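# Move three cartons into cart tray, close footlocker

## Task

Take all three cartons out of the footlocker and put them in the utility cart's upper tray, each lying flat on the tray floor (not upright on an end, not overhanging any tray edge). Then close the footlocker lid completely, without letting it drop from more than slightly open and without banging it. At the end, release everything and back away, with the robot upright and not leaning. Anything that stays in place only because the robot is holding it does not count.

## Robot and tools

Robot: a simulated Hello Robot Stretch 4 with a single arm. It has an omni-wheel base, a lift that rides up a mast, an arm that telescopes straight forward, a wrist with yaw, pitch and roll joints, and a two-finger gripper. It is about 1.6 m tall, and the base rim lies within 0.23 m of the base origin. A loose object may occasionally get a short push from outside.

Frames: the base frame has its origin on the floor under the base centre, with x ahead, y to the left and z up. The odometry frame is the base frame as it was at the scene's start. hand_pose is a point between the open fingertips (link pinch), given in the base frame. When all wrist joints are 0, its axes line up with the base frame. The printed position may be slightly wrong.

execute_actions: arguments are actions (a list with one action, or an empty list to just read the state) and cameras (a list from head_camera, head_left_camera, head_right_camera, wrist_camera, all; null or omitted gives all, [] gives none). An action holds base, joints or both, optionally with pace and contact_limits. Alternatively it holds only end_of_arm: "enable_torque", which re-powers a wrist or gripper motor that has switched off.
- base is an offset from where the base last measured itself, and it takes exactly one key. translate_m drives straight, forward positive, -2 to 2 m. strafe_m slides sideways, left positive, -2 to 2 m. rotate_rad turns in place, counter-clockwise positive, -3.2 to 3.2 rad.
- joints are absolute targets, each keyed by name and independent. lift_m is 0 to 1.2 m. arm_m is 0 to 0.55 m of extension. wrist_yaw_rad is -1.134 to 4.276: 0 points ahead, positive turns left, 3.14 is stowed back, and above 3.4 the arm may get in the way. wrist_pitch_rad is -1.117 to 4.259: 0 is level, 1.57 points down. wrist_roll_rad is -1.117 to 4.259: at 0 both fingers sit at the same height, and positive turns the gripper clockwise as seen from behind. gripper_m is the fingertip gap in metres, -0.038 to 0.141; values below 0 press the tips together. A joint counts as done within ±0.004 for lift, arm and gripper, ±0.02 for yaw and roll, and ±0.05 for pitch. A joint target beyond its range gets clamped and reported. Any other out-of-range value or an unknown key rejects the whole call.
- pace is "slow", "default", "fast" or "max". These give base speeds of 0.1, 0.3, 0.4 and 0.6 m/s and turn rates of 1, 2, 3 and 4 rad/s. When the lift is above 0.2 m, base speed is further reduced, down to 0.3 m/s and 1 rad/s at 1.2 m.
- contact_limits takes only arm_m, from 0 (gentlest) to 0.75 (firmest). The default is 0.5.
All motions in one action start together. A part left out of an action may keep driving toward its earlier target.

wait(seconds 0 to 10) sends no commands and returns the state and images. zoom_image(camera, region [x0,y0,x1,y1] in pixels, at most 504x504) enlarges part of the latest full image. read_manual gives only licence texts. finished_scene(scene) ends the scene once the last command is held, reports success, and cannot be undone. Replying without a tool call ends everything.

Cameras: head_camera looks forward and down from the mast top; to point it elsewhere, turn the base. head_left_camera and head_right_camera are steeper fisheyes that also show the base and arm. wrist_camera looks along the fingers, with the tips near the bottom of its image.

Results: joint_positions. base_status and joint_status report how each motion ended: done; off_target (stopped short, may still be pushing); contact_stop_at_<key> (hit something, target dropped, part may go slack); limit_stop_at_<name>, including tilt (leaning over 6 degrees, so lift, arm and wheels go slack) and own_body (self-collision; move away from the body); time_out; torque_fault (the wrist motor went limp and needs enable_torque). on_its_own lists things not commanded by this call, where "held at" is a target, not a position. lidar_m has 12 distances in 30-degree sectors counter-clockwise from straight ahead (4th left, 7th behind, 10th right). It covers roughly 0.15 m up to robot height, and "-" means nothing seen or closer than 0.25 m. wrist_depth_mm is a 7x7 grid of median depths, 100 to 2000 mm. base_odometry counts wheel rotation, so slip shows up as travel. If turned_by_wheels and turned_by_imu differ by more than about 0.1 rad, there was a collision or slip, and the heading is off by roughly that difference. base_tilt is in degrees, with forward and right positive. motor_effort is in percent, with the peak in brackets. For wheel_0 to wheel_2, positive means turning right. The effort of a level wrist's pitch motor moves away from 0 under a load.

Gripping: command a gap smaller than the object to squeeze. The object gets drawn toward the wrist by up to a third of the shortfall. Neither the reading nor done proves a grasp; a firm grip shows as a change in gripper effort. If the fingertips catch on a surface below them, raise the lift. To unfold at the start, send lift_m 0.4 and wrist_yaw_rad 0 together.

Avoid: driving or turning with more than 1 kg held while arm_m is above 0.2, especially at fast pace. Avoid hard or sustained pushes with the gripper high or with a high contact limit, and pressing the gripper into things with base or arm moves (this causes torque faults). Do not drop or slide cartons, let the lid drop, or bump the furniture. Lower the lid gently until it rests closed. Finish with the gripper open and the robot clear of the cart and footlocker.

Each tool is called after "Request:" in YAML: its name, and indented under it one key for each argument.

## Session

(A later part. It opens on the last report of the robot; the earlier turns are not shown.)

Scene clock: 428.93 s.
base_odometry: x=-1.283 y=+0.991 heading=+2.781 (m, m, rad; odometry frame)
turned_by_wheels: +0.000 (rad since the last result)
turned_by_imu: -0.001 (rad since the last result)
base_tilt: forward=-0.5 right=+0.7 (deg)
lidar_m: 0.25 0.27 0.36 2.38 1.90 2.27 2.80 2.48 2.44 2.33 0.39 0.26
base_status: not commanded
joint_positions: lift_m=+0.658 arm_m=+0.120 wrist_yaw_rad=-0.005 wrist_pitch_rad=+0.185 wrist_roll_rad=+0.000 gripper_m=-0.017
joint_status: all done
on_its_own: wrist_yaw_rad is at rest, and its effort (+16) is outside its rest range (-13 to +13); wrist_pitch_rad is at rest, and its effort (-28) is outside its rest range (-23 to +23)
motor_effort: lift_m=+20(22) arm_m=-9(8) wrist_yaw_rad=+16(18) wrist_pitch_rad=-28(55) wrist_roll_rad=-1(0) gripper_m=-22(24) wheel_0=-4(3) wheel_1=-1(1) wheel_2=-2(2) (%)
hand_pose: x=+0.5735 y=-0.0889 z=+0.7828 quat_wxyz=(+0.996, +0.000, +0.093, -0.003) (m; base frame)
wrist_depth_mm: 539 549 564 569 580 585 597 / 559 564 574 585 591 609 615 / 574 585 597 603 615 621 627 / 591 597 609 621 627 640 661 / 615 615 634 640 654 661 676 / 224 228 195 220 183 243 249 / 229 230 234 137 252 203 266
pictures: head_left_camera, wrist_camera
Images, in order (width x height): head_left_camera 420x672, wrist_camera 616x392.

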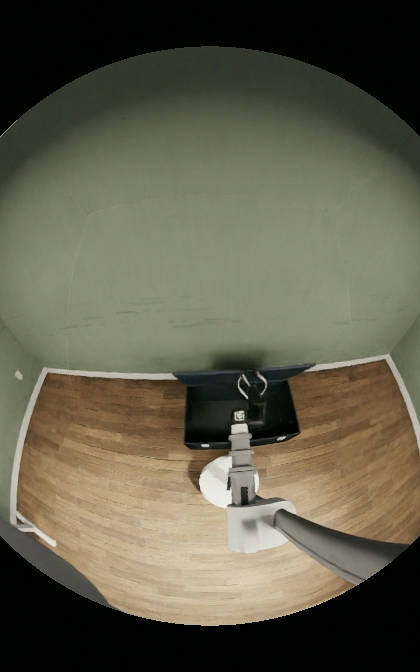

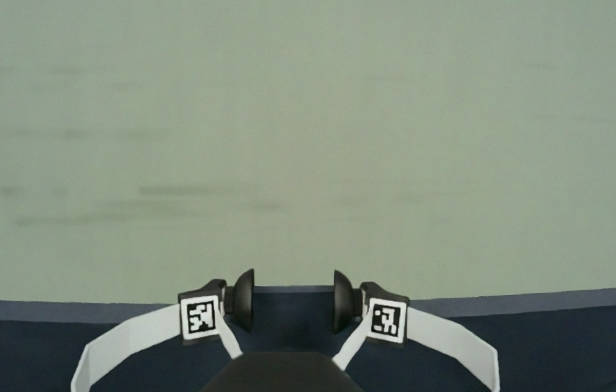

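Request:
execute_actions:
  actions:
    - {"base":{"translate_m":-0.012},"joints":{"arm_m":0.098,"lift_m":0.666,"wrist_pitch_rad":0.26},"pace":"slow"}
  cameras: []

Request:
execute_actions:
  actions:
    - {"joints":{"arm_m":0.069,"lift_m":0.672,"wrist_pitch_rad":0.35},"pace":"slow"}
  cameras: ["wrist_camera"]

Request:
execute_actions:
  actions:
    - {"joints":{"arm_m":0.045,"lift_m":0.667,"wrist_pitch_rad":0.435},"pace":"slow"}
  cameras: []

Request:
execute_actions:
  actions:
    - {"joints":{"arm_m":0.022,"lift_m":0.659,"wrist_pitch_rad":0.52},"pace":"slow"}
  cameras: ["wrist_camera","head_left_camera"]

Scene clock: 441.60 s.
base_odometry: x=-1.271 y=+0.986 heading=+2.780 (m, m, rad; odometry frame)
turned_by_wheels: -0.001 (rad since the last result)
turned_by_imu: -0.002 (rad since the last result)
base_tilt: forward=-0.4 right=+0.7 (deg)
lidar_m: 0.25 0.29 0.37 2.38 1.87 2.27 2.74 2.47 2.44 2.33 0.41 0.29
base_status: done
joint_positions: lift_m=+0.666 arm_m=+0.100 wrist_yaw_rad=-0.005 wrist_pitch_rad=+0.271 wrist_roll_rad=+0.000 gripper_m=-0.017
joint_status: all done
on_its_own: wrist_yaw_rad is at rest, and its effort (+16) is outside its rest range (-13 to +13); wrist_pitch_rad is at rest, and its effort (-31) is outside its rest range (-23 to +23)
motor_effort: lift_m=+22(24) arm_m=-9(8) wrist_yaw_rad=+16(17) wrist_pitch_rad=-31(31) wrist_roll_rad=-1(1) gripper_m=-23(23) wheel_0=-4(5) wheel_1=-2(3) wheel_2=+0(4) (%)
hand_pose: x=+0.5480 y=-0.0888 z=+0.7665 quat_wxyz=(+0.991, +0.000, +0.135, -0.002) (m; base frame)
wrist_depth_mm: 559 569 580 591 603 609 621 / 580 585 603 609 621 627 634 / 609 615 627 634 654 661 661 / 634 647 654 661 676 683 699 / 661 676 683 691 707 715 732 / 227 228 195 228 182 246 254 / 246 244 248 136 276 212 296
pictures: none
No camera images: the call's "cameras" was empty. Leave "cameras" out to get every camera's image.

Scene clock: 442.97 s.
base_odometry: x=-1.271 y=+0.986 heading=+2.780 (m, m, rad; odometry frame)
turned_by_wheels: +0.000 (rad since the last result)
turned_by_imu: -0.001 (rad since the last result)
base_tilt: forward=-0.2 right=+0.8 (deg)
lidar_m: 0.27 0.30 0.39 2.37 1.87 2.26 2.77 2.47 2.45 2.33 0.42 0.27
base_status: not commanded
joint_positions: lift_m=+0.672 arm_m=+0.071 wrist_yaw_rad=-0.005 wrist_pitch_rad=+0.364 wrist_roll_rad=+0.000 gripper_m=-0.017
joint_status: all done
on_its_own: wrist_yaw_rad is at rest, and its effort (+14) is outside its rest range (-13 to +13); wrist_pitch_rad is at rest, and its effort (-41) is outside its rest range (-23 to +23)
motor_effort: lift_m=+21(25) arm_m=-10(11) wrist_yaw_rad=+14(20) wrist_pitch_rad=-41(39) wrist_roll_rad=-3(2) gripper_m=-23(24) wheel_0=-4(5) wheel_1=-2(2) wheel_2=-2(1) (%)
hand_pose: x=+0.5108 y=-0.0887 z=+0.7472 quat_wxyz=(+0.983, +0.000, +0.181, -0.002) (m; base frame)
wrist_depth_mm: 580 585 597 609 621 621 634 / 603 615 634 640 647 661 661 / 640 654 661 676 683 699 707 / 683 691 707 715 723 741 750 / 715 732 750 759 768 788 809 / 227 229 196 236 182 249 255 / 285 265 279 136 332 235 392
pictures: wrist_camera
Images, in order (width x height): wrist_camera 616x392.

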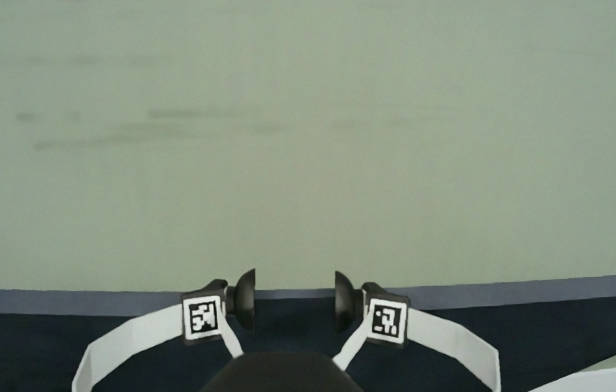

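Scene clock: 444.23 s.
base_odometry: x=-1.271 y=+0.986 heading=+2.780 (m, m, rad; odometry frame)
turned_by_wheels: +0.000 (rad since the last result)
turned_by_imu: +0.000 (rad since the last result)
base_tilt: forward=-0.6 right=+0.6 (deg)
lidar_m: 0.25 0.28 0.40 2.36 1.87 2.27 2.78 2.47 2.44 2.33 0.41 0.26
base_status: not commanded
joint_positions: lift_m=+0.667 arm_m=+0.047 wrist_yaw_rad=-0.005 wrist_pitch_rad=+0.445 wrist_roll_rad=+0.000 gripper_m=-0.017
joint_status: all done
on_its_own: wrist_yaw_rad is at rest, and its effort (+15) is outside its rest range (-13 to +13); wrist_pitch_rad is at rest, and its effort (-27) is outside its rest range (-23 to +23)
motor_effort: lift_m=+16(20) arm_m=-9(9) wrist_yaw_rad=+15(25) wrist_pitch_rad=-27(38) wrist_roll_rad=-4(2) gripper_m=-24(23) wheel_0=-3(4) wheel_1=-1(2) wheel_2=-2(4) (%)
hand_pose: x=+0.4775 y=-0.0887 z=+0.7212 quat_wxyz=(+0.975, +0.001, +0.221, -0.003) (m; base frame)
wrist_depth_mm: 597 609 621 634 640 647 654 / 634 647 654 668 676 691 691 / 676 691 707 715 723 741 750 / 732 741 759 759 778 798 798 / 788 798 809 820 831 854 866 / 228 229 195 238 183 253 289 / 433 343 392 133 603 322 1008
pictures: none
No camera images: the call's "cameras" was empty. Leave "cameras" out to get every camera's image.

Scene clock: 445.47 s.
base_odometry: x=-1.271 y=+0.986 heading=+2.781 (m, m, rad; odometry frame)
turned_by_wheels: +0.000 (rad since the last result)
turned_by_imu: +0.000 (rad since the last result)
base_tilt: forward=-0.4 right=+0.7 (deg)
lidar_m: 0.25 0.27 0.39 2.38 1.85 2.28 2.77 2.47 2.42 2.34 0.39 0.31
base_status: not commanded
joint_positions: lift_m=+0.659 arm_m=+0.024 wrist_yaw_rad=-0.002 wrist_pitch_rad=+0.530 wrist_roll_rad=+0.000 gripper_m=-0.017
joint_status: all done
on_its_own: wrist_pitch_rad is at rest, and its effort (-29) is outside its rest range (-23 to +23)
motor_effort: lift_m=+17(18) arm_m=-10(10) wrist_yaw_rad=+8(28) wrist_pitch_rad=-29(29) wrist_roll_rad=-1(2) gripper_m=-25(25) wheel_0=-3(3) wheel_1=-1(1) wheel_2=-1(6) (%)
hand_pose: x=+0.4434 y=-0.0879 z=+0.6915 quat_wxyz=(+0.965, +0.000, +0.262, -0.001) (m; base frame)
wrist_depth_mm: 627 634 647 654 661 668 676 / 668 676 691 699 707 723 723 / 732 732 750 750 768 778 788 / 778 798 820 820 842 854 866 / 866 866 891 904 917 931 946 / 262 226 194 234 182 569 1060 / 597 668 676 135 732 377 991
pictures: head_left_camera, wrist_camera
Images, in order (width x height): head_left_camera 420x672, wrist_camera 616x392.

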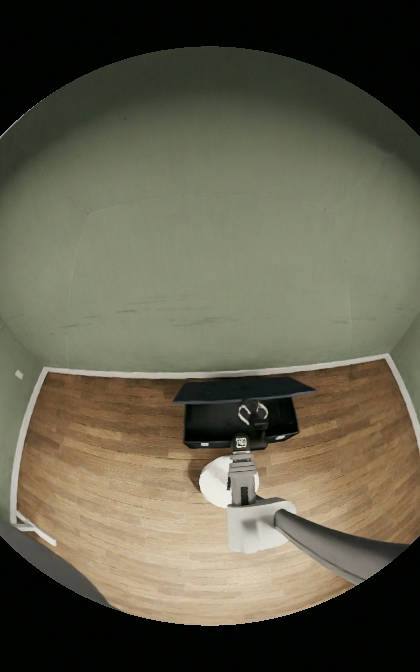

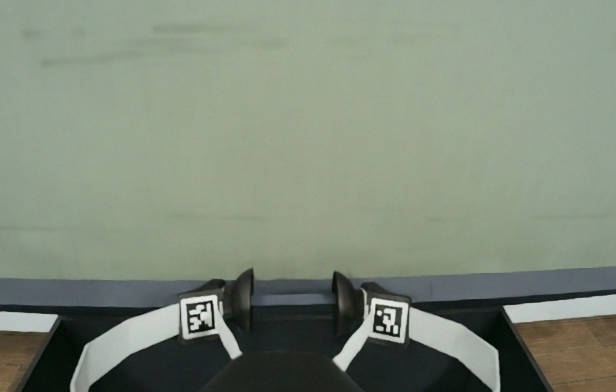

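Request:
execute_actions:
  actions:
    - {"joints":{"arm_m":0.008,"lift_m":0.655,"wrist_pitch_rad":0.64},"pace":"slow"}
  cameras: []

Request:
execute_actions:
  actions:
    - {"joints":{"arm_m":0.004,"lift_m":0.65,"wrist_pitch_rad":0.76},"pace":"slow"}
  cameras: ["wrist_camera"]

Request:
execute_actions:
  actions:
    - {"joints":{"lift_m":0.636,"wrist_pitch_rad":0.855},"pace":"slow"}
  cameras: []

Request:
execute_actions:
  actions:
    - {"joints":{"lift_m":0.62,"wrist_pitch_rad":0.95},"pace":"slow"}
  cameras: ["wrist_camera","head_left_camera"]

Scene clock: 449.90 s.
base_odometry: x=-1.271 y=+0.986 heading=+2.781 (m, m, rad; odometry frame)
turned_by_wheels: +0.000 (rad since the last result)
turned_by_imu: -0.002 (rad since the last result)
base_tilt: forward=-0.5 right=+0.7 (deg)
lidar_m: 0.28 0.27 0.39 2.37 1.87 2.28 2.78 2.48 2.43 2.33 0.41 0.32
base_status: not commanded
joint_positions: lift_m=+0.655 arm_m=+0.010 wrist_yaw_rad=-0.002 wrist_pitch_rad=+0.646 wrist_roll_rad=+0.000 gripper_m=-0.017
joint_status: all done
motor_effort: lift_m=+17(17) arm_m=-10(12) wrist_yaw_rad=+7(24) wrist_pitch_rad=-17(24) wrist_roll_rad=-1(1) gripper_m=-26(25) wheel_0=-2(3) wheel_1=-1(1) wheel_2=+0(5) (%)
hand_pose: x=+0.4108 y=-0.0878 z=+0.6596 quat_wxyz=(+0.948, +0.000, +0.318, -0.001) (m; base frame)
wrist_depth_mm: 654 661 676 683 691 691 699 / 707 723 732 741 750 759 768 / 778 798 809 809 831 831 854 / 866 878 904 904 917 931 946 / 634 661 668 634 574 496 732 / 569 223 196 222 183 647 976 / 569 798 820 139 854 621 569
pictures: none
No camera images: the call's "cameras" was empty. Leave "cameras" out to get every camera's image.

Scene clock: 450.57 s.
base_odometry: x=-1.271 y=+0.986 heading=+2.781 (m, m, rad; odometry frame)
turned_by_wheels: +0.000 (rad since the last result)
turned_by_imu: +0.000 (rad since the last result)
base_tilt: forward=-0.3 right=+0.6 (deg)
lidar_m: 0.26 0.29 0.40 2.37 1.85 2.28 2.76 2.47 2.47 2.33 0.40 0.31
base_status: not commanded
joint_positions: lift_m=+0.650 arm_m=+0.006 wrist_yaw_rad=-0.003 wrist_pitch_rad=+0.764 wrist_roll_rad=+0.000 gripper_m=-0.017
joint_status: all done
motor_effort: lift_m=+15(16) arm_m=-9(9) wrist_yaw_rad=+9(14) wrist_pitch_rad=-12(16) wrist_roll_rad=-2(1) gripper_m=-23(27) wheel_0=-3(3) wheel_1=-1(1) wheel_2=-1(1) (%)
hand_pose: x=+0.3845 y=-0.0881 z=+0.6289 quat_wxyz=(+0.928, +0.001, +0.373, -0.002) (m; base frame)
wrist_depth_mm: 676 691 699 707 723 723 732 / 741 768 778 778 798 798 809 / 842 866 866 891 904 904 917 / 917 931 931 960 960 991 1025 / 272 276 279 281 279 274 271 / 539 223 195 219 184 683 574 / 564 750 778 140 788 621 535
pictures: wrist_camera
Images, in order (width x height): wrist_camera 616x392.

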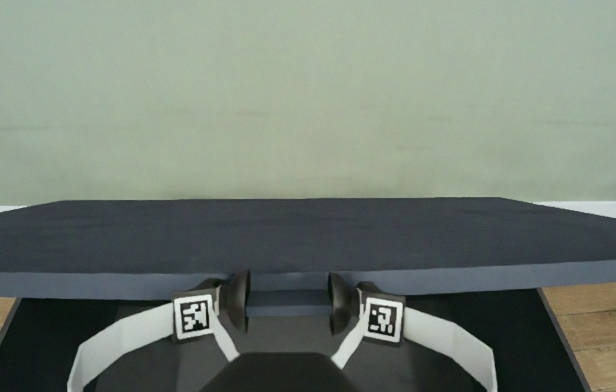

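Scene clock: 451.40 s.
base_odometry: x=-1.271 y=+0.986 heading=+2.780 (m, m, rad; odometry frame)
turned_by_wheels: +0.000 (rad since the last result)
turned_by_imu: -0.001 (rad since the last result)
base_tilt: forward=-0.4 right=+0.8 (deg)
lidar_m: 0.27 0.27 0.39 2.38 1.88 2.27 2.78 2.46 2.45 2.34 0.39 0.33
base_status: not commanded
joint_positions: lift_m=+0.636 arm_m=+0.005 wrist_yaw_rad=-0.005 wrist_pitch_rad=+0.863 wrist_roll_rad=+0.000 gripper_m=-0.017
joint_status: all done
on_its_own: wrist_yaw_rad is at rest, and its effort (+17) is outside its rest range (-13 to +13); wrist_pitch_rad is at rest, and its effort (-24) is outside its rest range (-23 to +23)
motor_effort: lift_m=+13(14) arm_m=-4(9) wrist_yaw_rad=+17(24) wrist_pitch_rad=-24(30) wrist_roll_rad=-1(3) gripper_m=-21(24) wheel_0=-2(2) wheel_1=-1(1) wheel_2=-4(4) (%)
hand_pose: x=+0.3626 y=-0.0884 z=+0.5954 quat_wxyz=(+0.908, +0.001, +0.418, -0.002) (m; base frame)
wrist_depth_mm: 715 723 732 750 750 759 768 / 788 820 820 842 842 854 854 / 891 878 891 904 931 931 991 / 370 373 375 379 384 384 389 / 244 248 250 252 253 252 251 / 574 223 198 207 184 683 544 / 569 715 732 142 750 597 535
pictures: none
No camera images: the call's "cameras" was empty. Leave "cameras" out to get every camera's image.

Scene clock: 452.27 s.
base_odometry: x=-1.271 y=+0.986 heading=+2.781 (m, m, rad; odometry frame)
turned_by_wheels: +0.000 (rad since the last result)
turned_by_imu: +0.000 (rad since the last result)
base_tilt: forward=-0.5 right=+0.7 (deg)
lidar_m: 0.27 0.28 0.40 2.36 1.86 2.28 2.77 2.46 2.44 2.33 0.39 0.30
base_status: not commanded
joint_positions: lift_m=+0.620 arm_m=+0.005 wrist_yaw_rad=-0.005 wrist_pitch_rad=+0.961 wrist_roll_rad=+0.000 gripper_m=-0.017
joint_status: all done
on_its_own: wrist_yaw_rad is at rest, and its effort (+16) is outside its rest range (-13 to +13); wrist_pitch_rad is at rest, and its effort (-30) is outside its rest range (-23 to +23)
motor_effort: lift_m=+12(16) arm_m=-4(4) wrist_yaw_rad=+16(17) wrist_pitch_rad=-30(33) wrist_roll_rad=-3(2) gripper_m=-22(25) wheel_0=-2(2) wheel_1=-1(1) wheel_2=-3(5) (%)
hand_pose: x=+0.3403 y=-0.0883 z=+0.5622 quat_wxyz=(+0.887, +0.001, +0.462, -0.002) (m; base frame)
wrist_depth_mm: 759 768 778 788 798 798 809 / 842 842 866 878 891 891 917 / 427 427 430 433 442 455 466 / 300 303 306 307 310 314 319 / 230 234 237 239 240 242 241 / 574 223 198 210 183 732 530 / 564 676 691 144 707 603 535
pictures: head_left_camera, wrist_camera
Images, in order (width x height): head_left_camera 420x672, wrist_camera 616x392.

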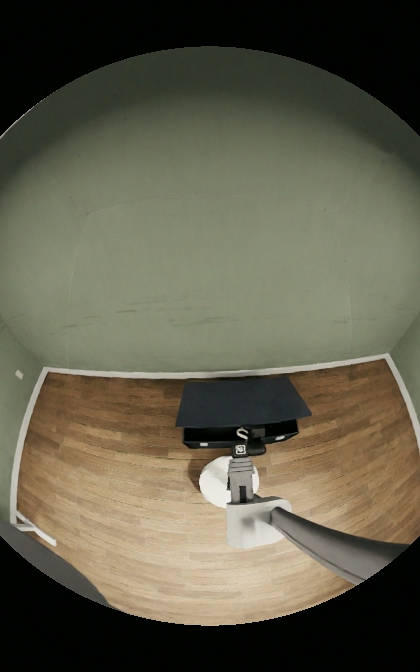

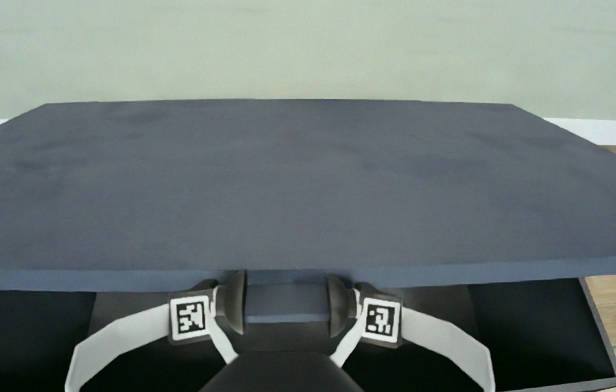

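Request:
execute_actions:
  actions:
    - {"joints":{"lift_m":0.596,"wrist_pitch_rad":1.035},"pace":"slow"}
  cameras: []

Request:
execute_actions:
  actions:
    - {"joints":{"lift_m":0.571,"wrist_pitch_rad":1.115,"arm_m":0.008},"pace":"slow"}
  cameras: ["wrist_camera"]

Request:
execute_actions:
  actions:
    - {"joints":{"lift_m":0.542,"wrist_pitch_rad":1.19,"arm_m":0.012},"pace":"slow"}
  cameras: []

Request:
execute_actions:
  actions:
    - {"joints":{"lift_m":0.512,"wrist_pitch_rad":1.265,"arm_m":0.022},"pace":"slow"}
  cameras: ["wrist_camera","head_left_camera"]

Scene clock: 456.23 s.
base_odometry: x=-1.271 y=+0.986 heading=+2.781 (m, m, rad; odometry frame)
turned_by_wheels: +0.000 (rad since the last result)
turned_by_imu: -0.002 (rad since the last result)
base_tilt: forward=-0.4 right=+0.7 (deg)
lidar_m: 0.25 0.26 0.39 2.38 1.88 2.29 2.78 2.45 2.45 2.33 0.40 0.31
base_status: not commanded
joint_positions: lift_m=+0.596 arm_m=+0.005 wrist_yaw_rad=-0.004 wrist_pitch_rad=+1.046 wrist_roll_rad=+0.000 gripper_m=-0.017
joint_status: all done
on_its_own: wrist_pitch_rad is at rest, and its effort (-29) is outside its rest range (-23 to +23)
motor_effort: lift_m=+13(15) arm_m=-4(4) wrist_yaw_rad=+13(16) wrist_pitch_rad=-29(41) wrist_roll_rad=-2(2) gripper_m=-21(25) wheel_0=-1(2) wheel_1=-1(1) wheel_2=-3(3) (%)
hand_pose: x=+0.3197 y=-0.0880 z=+0.5249 quat_wxyz=(+0.866, +0.001, +0.500, -0.002) (m; base frame)
wrist_depth_mm: 809 788 809 820 831 842 854 / 452 449 452 455 469 484 504 / 336 338 342 343 349 357 364 / 268 271 273 277 279 283 287 / 224 227 229 231 234 236 238 / 574 224 195 212 182 707 530 / 549 362 654 146 407 387 500
pictures: none
No camera images: the call's "cameras" was empty. Leave "cameras" out to get every camera's image.

Scene clock: 457.23 s.
base_odometry: x=-1.271 y=+0.986 heading=+2.781 (m, m, rad; odometry frame)
turned_by_wheels: +0.000 (rad since the last result)
turned_by_imu: +0.000 (rad since the last result)
base_tilt: forward=-0.6 right=+0.6 (deg)
lidar_m: 0.25 0.26 0.39 2.38 1.88 2.25 2.76 2.46 2.45 2.32 0.39 0.27
base_status: not commanded
joint_positions: lift_m=+0.571 arm_m=+0.006 wrist_yaw_rad=-0.004 wrist_pitch_rad=+1.128 wrist_roll_rad=+0.000 gripper_m=-0.017
joint_status: all done
on_its_own: wrist_pitch_rad is at rest, and its effort (-36) is outside its rest range (-23 to +23)
motor_effort: lift_m=+13(16) arm_m=+9(9) wrist_yaw_rad=+12(13) wrist_pitch_rad=-36(41) wrist_roll_rad=-2(3) gripper_m=-22(25) wheel_0=-1(1) wheel_1=-1(1) wheel_2=-2(3) (%)
hand_pose: x=+0.3006 y=-0.0879 z=+0.4889 quat_wxyz=(+0.845, +0.001, +0.535, -0.002) (m; base frame)
wrist_depth_mm: 421 430 433 439 452 466 477 / 349 349 353 357 366 375 384 / 291 294 296 298 304 309 314 / 249 251 254 257 260 264 266 / 218 221 224 226 229 235 237 / 569 654 198 216 182 676 492 / 359 559 351 138 654 399 676
pictures: wrist_camera
Images, in order (width x height): wrist_camera 616x392.

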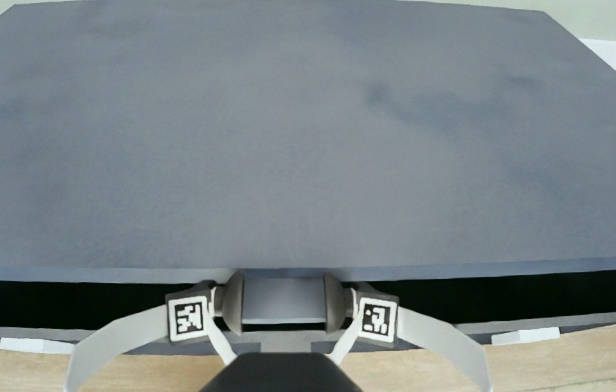

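Scene clock: 458.27 s.
base_odometry: x=-1.271 y=+0.986 heading=+2.781 (m, m, rad; odometry frame)
turned_by_wheels: +0.000 (rad since the last result)
turned_by_imu: +0.000 (rad since the last result)
base_tilt: forward=-0.5 right=+0.6 (deg)
lidar_m: 0.25 0.27 0.39 2.39 1.88 2.29 2.78 2.48 2.45 2.34 0.38 0.30
base_status: not commanded
joint_positions: lift_m=+0.542 arm_m=+0.011 wrist_yaw_rad=-0.001 wrist_pitch_rad=+1.197 wrist_roll_rad=+0.000 gripper_m=-0.017
joint_status: all done
motor_effort: lift_m=+14(16) arm_m=+7(10) wrist_yaw_rad=+6(12) wrist_pitch_rad=-20(32) wrist_roll_rad=-1(2) gripper_m=-21(26) wheel_0=+0(1) wheel_1=-1(1) wheel_2=+0(3) (%)
hand_pose: x=+0.2868 y=-0.0876 z=+0.4519 quat_wxyz=(+0.826, +0.000, +0.563, -0.001) (m; base frame)
wrist_depth_mm: 338 345 347 351 362 370 377 / 300 303 304 309 314 322 329 / 265 266 270 273 277 282 286 / 236 239 242 246 248 252 254 / 219 220 222 225 229 231 234 / 569 324 195 216 182 621 535 / 603 603 615 138 627 627 640
pictures: none
No camera images: the call's "cameras" was empty. Leave "cameras" out to get every camera's image.

Scene clock: 459.33 s.
base_odometry: x=-1.271 y=+0.986 heading=+2.781 (m, m, rad; odometry frame)
turned_by_wheels: +0.000 (rad since the last result)
turned_by_imu: -0.001 (rad since the last result)
base_tilt: forward=-0.5 right=+0.7 (deg)
lidar_m: 0.25 0.26 0.37 2.37 1.85 2.28 2.77 2.46 2.45 2.34 0.38 0.29
base_status: not commanded
joint_positions: lift_m=+0.512 arm_m=+0.020 wrist_yaw_rad=-0.003 wrist_pitch_rad=+1.280 wrist_roll_rad=+0.000 gripper_m=-0.017
joint_status: all done
on_its_own: wrist_pitch_rad is at rest, and its effort (-43) is outside its rest range (-23 to +23)
motor_effort: lift_m=+14(16) arm_m=+11(13) wrist_yaw_rad=+10(9) wrist_pitch_rad=-43(39) wrist_roll_rad=+0(1) gripper_m=-21(26) wheel_0=-1(0) wheel_1=-1(1) wheel_2=-2(3) (%)
hand_pose: x=+0.2732 y=-0.0877 z=+0.4142 quat_wxyz=(+0.802, +0.001, +0.597, -0.001) (m; base frame)
wrist_depth_mm: 283 287 290 293 298 306 309 / 264 265 268 272 276 281 285 / 244 245 249 251 254 258 262 / 226 229 231 234 237 239 242 / 214 216 220 222 224 226 229 / 591 291 200 216 185 627 634 / 569 410 399 142 597 603 615
pictures: head_left_camera, wrist_camera
Images, in order (width x height): head_left_camera 420x672, wrist_camera 616x392.

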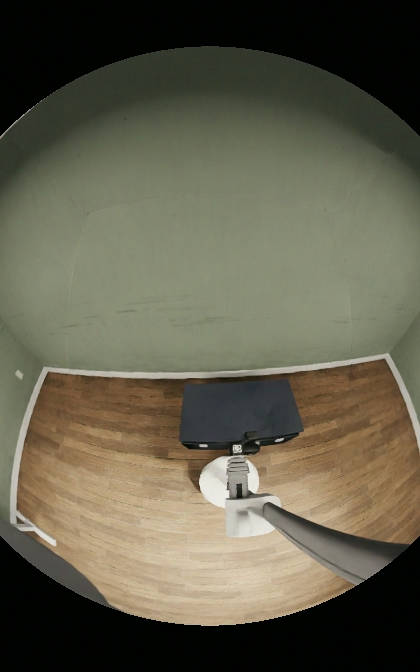

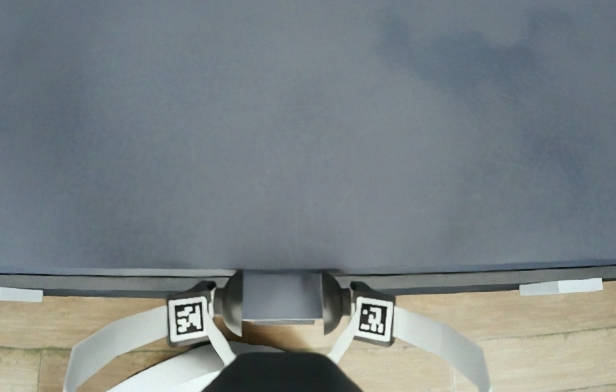

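Request:
execute_actions:
  actions:
    - {"joints":{"lift_m":0.488,"arm_m":0.008,"wrist_pitch_rad":1.28},"pace":"slow"}
  cameras: ["wrist_camera"]

Request:
execute_actions:
  actions:
    - {"joints":{"lift_m":0.465},"pace":"slow"}
  cameras: ["wrist_camera"]

Scene clock: 463.90 s.
base_odometry: x=-1.271 y=+0.986 heading=+2.781 (m, m, rad; odometry frame)
turned_by_wheels: +0.000 (rad since the last result)
turned_by_imu: -0.001 (rad since the last result)
base_tilt: forward=-0.5 right=+0.7 (deg)
lidar_m: 0.25 0.25 0.38 2.38 1.91 2.24 2.79 2.44 2.42 2.32 0.37 0.27
base_status: not commanded
joint_positions: lift_m=+0.488 arm_m=+0.010 wrist_yaw_rad=+0.002 wrist_pitch_rad=+1.276 wrist_roll_rad=+0.000 gripper_m=-0.017
joint_status: all done
motor_effort: lift_m=+15(15) arm_m=-10(12) wrist_yaw_rad=-3(11) wrist_pitch_rad=+12(39) wrist_roll_rad=+0(2) gripper_m=-23(25) wheel_0=+0(0) wheel_1=-1(1) wheel_2=+1(2) (%)
hand_pose: x=+0.2646 y=-0.0873 z=+0.3904 quat_wxyz=(+0.803, -0.001, +0.596, +0.001) (m; base frame)
wrist_depth_mm: 274 278 281 285 289 296 298 / 256 258 263 266 270 274 279 / 239 241 244 247 251 254 257 / 224 226 229 232 235 237 240 / 213 216 218 220 223 226 229 / 569 309 196 220 183 603 609 / 554 382 387 142 580 580 591
pictures: wrist_camera
Images, in order (width x height): wrist_camera 616x392.

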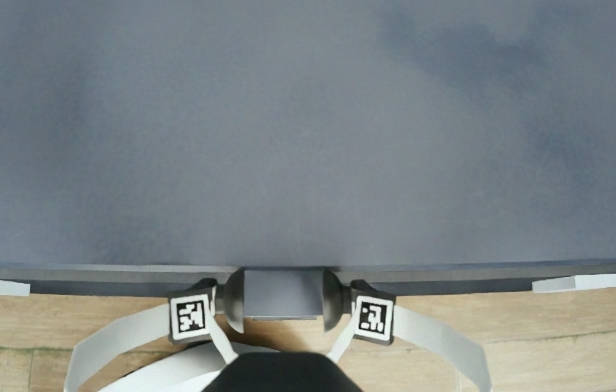

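Scene clock: 464.87 s.
base_odometry: x=-1.271 y=+0.986 heading=+2.781 (m, m, rad; odometry frame)
turned_by_wheels: +0.000 (rad since the last result)
turned_by_imu: +0.000 (rad since the last result)
base_tilt: forward=-0.6 right=+0.8 (deg)
lidar_m: 0.25 0.25 0.39 2.38 1.84 2.28 2.77 2.47 2.42 2.33 0.36 0.30
base_status: not commanded
joint_positions: lift_m=+0.465 arm_m=+0.009 wrist_yaw_rad=+0.001 wrist_pitch_rad=+1.280 wrist_roll_rad=+0.000 gripper_m=-0.017
joint_status: all done
motor_effort: lift_m=+15(15) arm_m=-8(10) wrist_yaw_rad=-2(3) wrist_pitch_rad=-2(12) wrist_roll_rad=+1(0) gripper_m=-26(24) wheel_0=+0(1) wheel_1=-1(1) wheel_2=+0(0) (%)
hand_pose: x=+0.2631 y=-0.0873 z=+0.3671 quat_wxyz=(+0.802, -0.001, +0.597, +0.001) (m; base frame)
wrist_depth_mm: 262 264 267 271 274 281 286 / 247 250 252 256 258 264 267 / 233 235 238 241 244 248 251 / 220 223 225 229 231 233 236 / 211 213 216 219 222 224 227 / 549 359 195 220 183 580 585 / 530 355 353 143 559 559 569
pictures: wrist_camera
Images, in order (width x height): wrist_camera 616x392.

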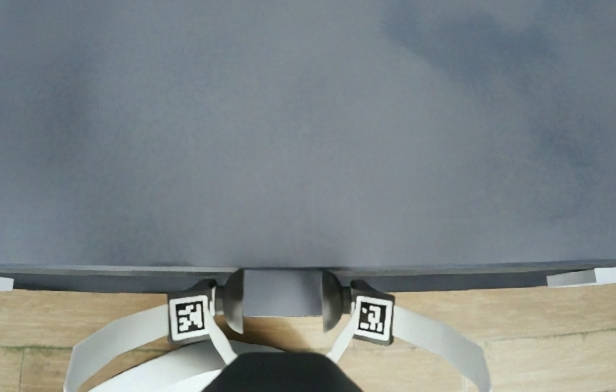

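Request:
execute_actions:
  actions:
    - {"joints":{"lift_m":0.447},"pace":"slow"}
  cameras: ["wrist_camera"]

Scene clock: 467.30 s.
base_odometry: x=-1.271 y=+0.986 heading=+2.781 (m, m, rad; odometry frame)
turned_by_wheels: +0.000 (rad since the last result)
turned_by_imu: -0.001 (rad since the last result)
base_tilt: forward=-0.5 right=+0.7 (deg)
lidar_m: 0.25 0.25 0.37 2.39 1.90 2.28 2.78 2.46 2.43 2.34 0.38 0.33
base_status: not commanded
joint_positions: lift_m=+0.447 arm_m=+0.009 wrist_yaw_rad=+0.000 wrist_pitch_rad=+1.282 wrist_roll_rad=+0.000 gripper_m=-0.017
joint_status: all done
motor_effort: lift_m=+15(15) arm_m=-8(8) wrist_yaw_rad=-1(1) wrist_pitch_rad=-7(5) wrist_roll_rad=+0(1) gripper_m=-23(23) wheel_0=+0(0) wheel_1=-1(1) wheel_2=+0(1) (%)
hand_pose: x=+0.2624 y=-0.0874 z=+0.3489 quat_wxyz=(+0.801, +0.000, +0.598, +0.000) (m; base frame)
wrist_depth_mm: 252 255 257 262 265 271 273 / 241 243 245 249 252 256 260 / 229 231 234 237 239 244 246 / 218 220 224 226 229 231 234 / 211 213 215 218 220 223 226 / 535 387 195 220 183 564 574 / 517 338 340 144 535 539 549
pictures: wrist_camera
Images, in order (width x height): wrist_camera 616x392.

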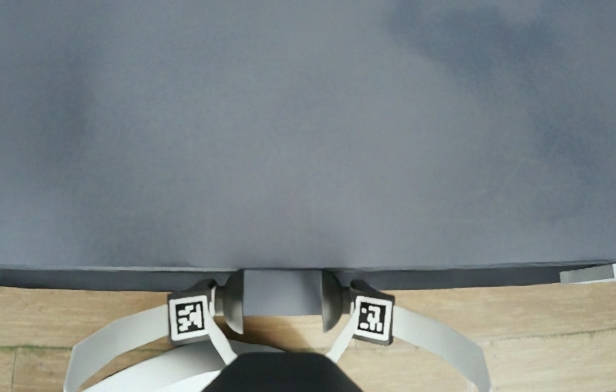

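Request:
execute_actions:
  actions:
    - {"joints":{"lift_m":0.432},"pace":"slow"}
  cameras: ["wrist_camera"]

Scene clock: 469.57 s.
base_odometry: x=-1.271 y=+0.986 heading=+2.781 (m, m, rad; odometry frame)
turned_by_wheels: +0.000 (rad since the last result)
turned_by_imu: -0.001 (rad since the last result)
base_tilt: forward=-0.4 right=+0.6 (deg)
lidar_m: 0.25 0.25 0.36 2.37 1.88 2.30 2.77 2.45 2.45 2.33 0.39 0.30
base_status: not commanded
joint_positions: lift_m=+0.433 arm_m=+0.009 wrist_yaw_rad=-0.001 wrist_pitch_rad=+1.284 wrist_roll_rad=+0.000 gripper_m=-0.017
joint_status: all done
motor_effort: lift_m=+9(14) arm_m=-6(8) wrist_yaw_rad=+5(5) wrist_pitch_rad=-10(13) wrist_roll_rad=+0(0) gripper_m=-19(23) wheel_0=+0(0) wheel_1=-1(1) wheel_2=+0(0) (%)
hand_pose: x=+0.2615 y=-0.0875 z=+0.3342 quat_wxyz=(+0.801, +0.000, +0.599, +0.000) (m; base frame)
wrist_depth_mm: 246 249 251 255 258 264 267 / 236 237 240 243 247 251 255 / 225 227 230 234 236 239 242 / 216 217 221 223 226 229 231 / 208 211 213 216 218 221 224 / 521 377 198 218 182 554 559 / 500 332 336 141 530 530 539
pictures: wrist_camera
Images, in order (width x height): wrist_camera 616x392.

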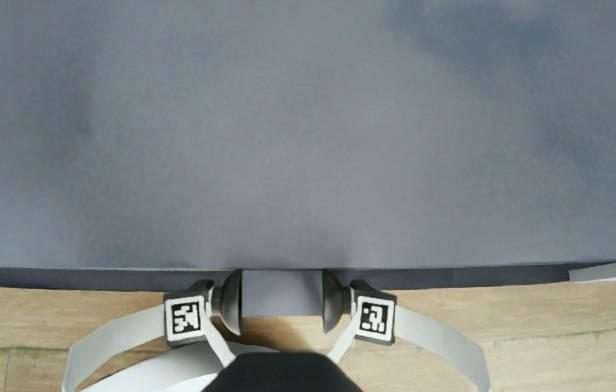

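Request:
execute_actions:
  actions:
    - {"joints":{"lift_m":0.438,"gripper_m":0.09},"pace":"slow"}
  cameras: ["wrist_camera"]

Request:
execute_actions:
  actions:
    - {"base":{"translate_m":-0.1},"pace":"slow"}
  cameras: ["wrist_camera"]

Request:
execute_actions:
  actions:
    - {"base":{"translate_m":-0.6},"joints":{"lift_m":0.6},"pace":"fast"}

Scene clock: 475.63 s.
base_odometry: x=-1.271 y=+0.986 heading=+2.781 (m, m, rad; odometry frame)
turned_by_wheels: +0.000 (rad since the last result)
turned_by_imu: -0.003 (rad since the last result)
base_tilt: forward=-0.4 right=+0.8 (deg)
lidar_m: 0.26 0.27 0.37 2.36 1.89 2.29 2.78 2.46 2.44 2.32 0.39 0.30
base_status: not commanded
joint_positions: lift_m=+0.438 arm_m=+0.009 wrist_yaw_rad=-0.003 wrist_pitch_rad=+1.289 wrist_roll_rad=-0.001 gripper_m=+0.090
joint_status: all done
on_its_own: wrist_pitch_rad is at rest, and its effort (-28) is outside its rest range (-23 to +23)
motor_effort: lift_m=+16(22) arm_m=-5(6) wrist_yaw_rad=+10(9) wrist_pitch_rad=-28(30) wrist_roll_rad=-1(0) gripper_m=+0(21) wheel_0=+0(1) wheel_1=+0(1) wheel_2=-2(2) (%)
hand_pose: x=+0.2595 y=-0.0877 z=+0.3392 quat_wxyz=(+0.799, +0.001, +0.601, -0.001) (m; base frame)
wrist_depth_mm: 247 250 252 256 260 265 268 / 237 239 242 246 249 253 256 / 227 229 232 236 238 242 245 / 216 220 223 225 228 231 234 / 212 215 216 220 223 226 228 / 525 525 194 222 201 564 564 / 508 336 351 144 530 539 544
pictures: wrist_camera
Images, in order (width x height): wrist_camera 616x392.

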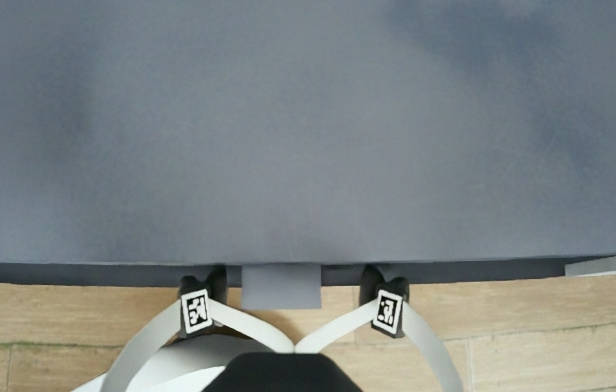

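Scene clock: 477.93 s.
base_odometry: x=-1.178 y=+0.951 heading=+2.781 (m, m, rad; odometry frame)
turned_by_wheels: +0.000 (rad since the last result)
turned_by_imu: -0.001 (rad since the last result)
base_tilt: forward=-0.5 right=+0.6 (deg)
lidar_m: 0.34 0.35 1.51 2.38 1.80 2.27 2.66 2.39 2.42 2.34 0.51 0.36
base_status: done
joint_positions: lift_m=+0.438 arm_m=+0.009 wrist_yaw_rad=+0.000 wrist_pitch_rad=+1.281 wrist_roll_rad=+0.000 gripper_m=+0.090
joint_status: not commanded
motor_effort: lift_m=+16(16) arm_m=-4(5) wrist_yaw_rad=+4(10) wrist_pitch_rad=-4(28) wrist_roll_rad=-1(0) gripper_m=+0(1) wheel_0=-2(5) wheel_1=-1(4) wheel_2=+1(5) (%)
hand_pose: x=+0.2620 y=-0.0875 z=+0.3399 quat_wxyz=(+0.802, +0.000, +0.598, +0.000) (m; base frame)
wrist_depth_mm: 252 255 257 260 265 271 272 / 241 243 246 249 252 257 260 / 274 279 283 254 289 289 290 / 415 418 427 430 436 436 445 / 549 554 564 569 580 580 591 / 525 530 539 549 207 559 564 / 508 343 342 145 530 539 544
pictures: wrist_camera
Images, in order (width x height): wrist_camera 616x392.

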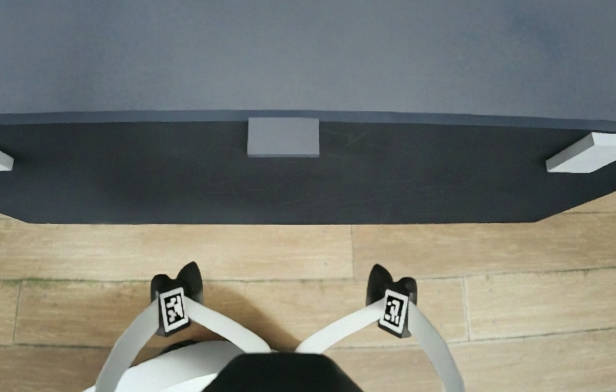

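Scene clock: 480.80 s.
base_odometry: x=-0.616 y=+0.739 heading=+2.781 (m, m, rad; odometry frame)
turned_by_wheels: +0.000 (rad since the last result)
turned_by_imu: -0.001 (rad since the last result)
base_tilt: forward=-0.6 right=+0.7 (deg)
lidar_m: 0.92 0.97 2.32 1.62 1.67 2.14 2.07 2.01 1.99 2.34 2.38 0.98
base_status: done
joint_positions: lift_m=+0.600 arm_m=+0.009 wrist_yaw_rad=+0.000 wrist_pitch_rad=+1.281 wrist_roll_rad=+0.000 gripper_m=+0.090
joint_status: all done
motor_effort: lift_m=+22(23) arm_m=-5(5) wrist_yaw_rad=+1(2) wrist_pitch_rad=-4(3) wrist_roll_rad=+1(0) gripper_m=-1(1) wheel_0=+0(7) wheel_1=+0(6) wheel_2=+0(12) (%)
hand_pose: x=+0.2622 y=-0.0874 z=+0.5014 quat_wxyz=(+0.802, +0.000, +0.598, +0.000) (m; base frame)
wrist_depth_mm: 842 854 866 878 878 904 917 / 809 820 831 842 842 854 866 / 768 778 788 798 809 820 831 / 741 750 750 768 768 778 798 / 707 715 723 732 741 750 759 / 683 676 691 707 206 715 723 / 654 477 477 145 676 691 699
pictures: head_camera, head_left_camera, head_right_camera, wrist_camera
Images, in order (width x height): head_camera 420x560, head_left_camera 420x672, head_right_camera 420x672, wrist_camera 616x392.

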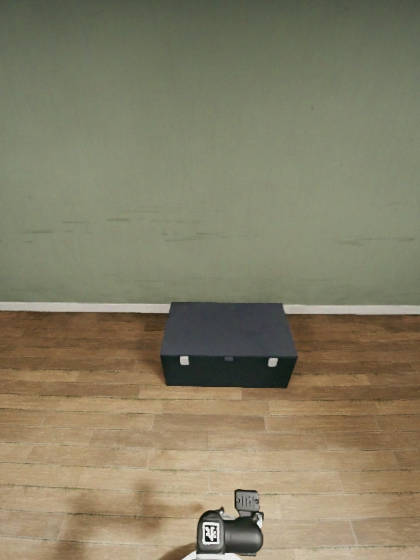

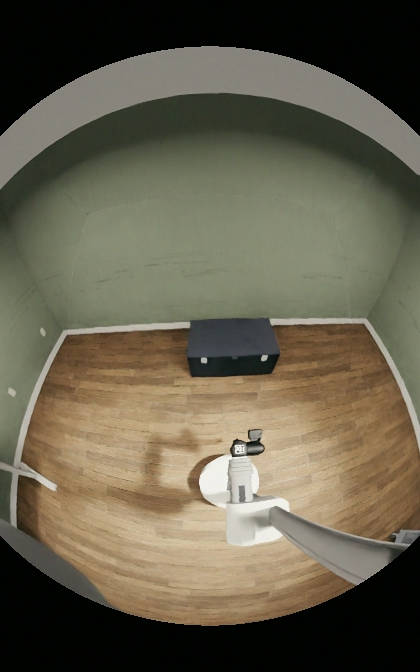

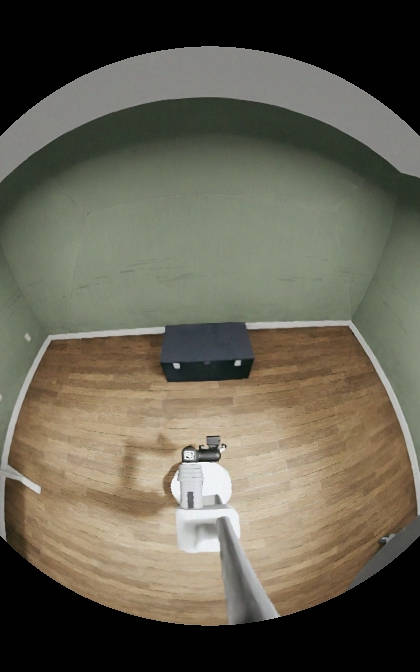

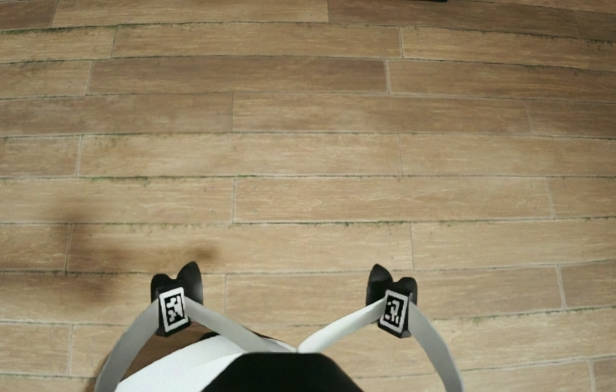

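Request:
execute_actions:
  actions:
    - {"base":{"rotate_rad":-2.3},"joints":{"lift_m":0.2},"pace":"fast"}
  cameras: ["head_camera"]

Request:
zoom_image:
  camera: "head_camera"
  region: [120,120,340,300]

Scene clock: 484.50 s.
base_odometry: x=-0.617 y=+0.739 heading=+0.481 (m, m, rad; odometry frame)
turned_by_wheels: -2.300 (rad since the last result)
turned_by_imu: -2.305 (rad since the last result)
base_tilt: forward=-0.6 right=+0.6 (deg)
lidar_m: 1.97 2.31 2.34 1.06 0.94 0.95 1.97 2.40 1.63 1.96 2.07 2.07
base_status: done
joint_positions: lift_m=+0.200 arm_m=+0.009 wrist_yaw_rad=+0.000 wrist_pitch_rad=+1.281 wrist_roll_rad=+0.000 gripper_m=+0.090
joint_status: all done
motor_effort: lift_m=+14(22) arm_m=-5(5) wrist_yaw_rad=+1(2) wrist_pitch_rad=-2(1) wrist_roll_rad=-1(1) gripper_m=-3(1) wheel_0=+1(6) wheel_1=-1(8) wheel_2=-1(6) (%)
hand_pose: x=+0.2623 y=-0.0874 z=+0.1021 quat_wxyz=(+0.802, +0.000, +0.597, +0.000) (m; base frame)
wrist_depth_mm: 384 387 392 397 402 410 418 / 368 373 375 379 387 392 397 / 349 353 357 364 368 373 377 / 336 338 343 347 351 357 359 / 322 324 329 334 336 342 343 / 307 307 314 319 206 325 329 / 297 298 303 145 310 314 317
pictures: head_camera
Images, in order (width x height): head_camera 420x560.

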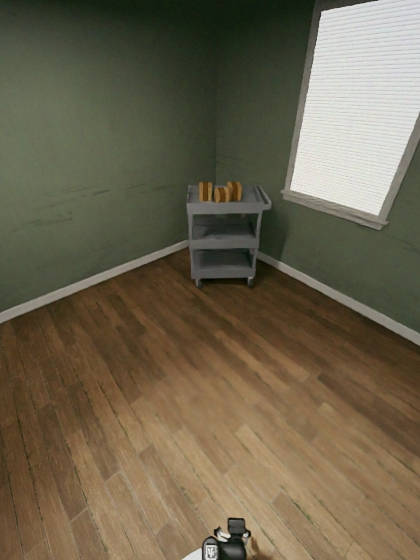

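Region (120, 120, 340, 300) of head_camera's 420x560 image, scaled by 2.291, with more detail than that image has; it fills the top 412 rows of this view, and the rest is white.

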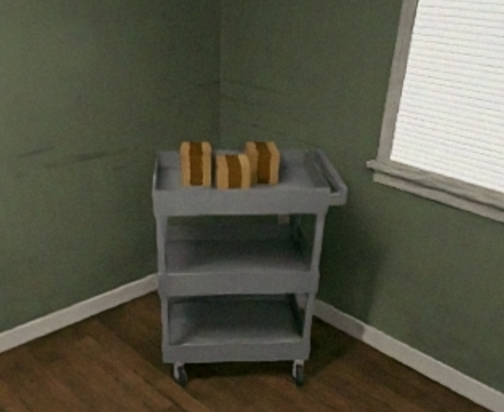

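Request:
finished_scene:
  scene: 2

The scene is finished: the task was done.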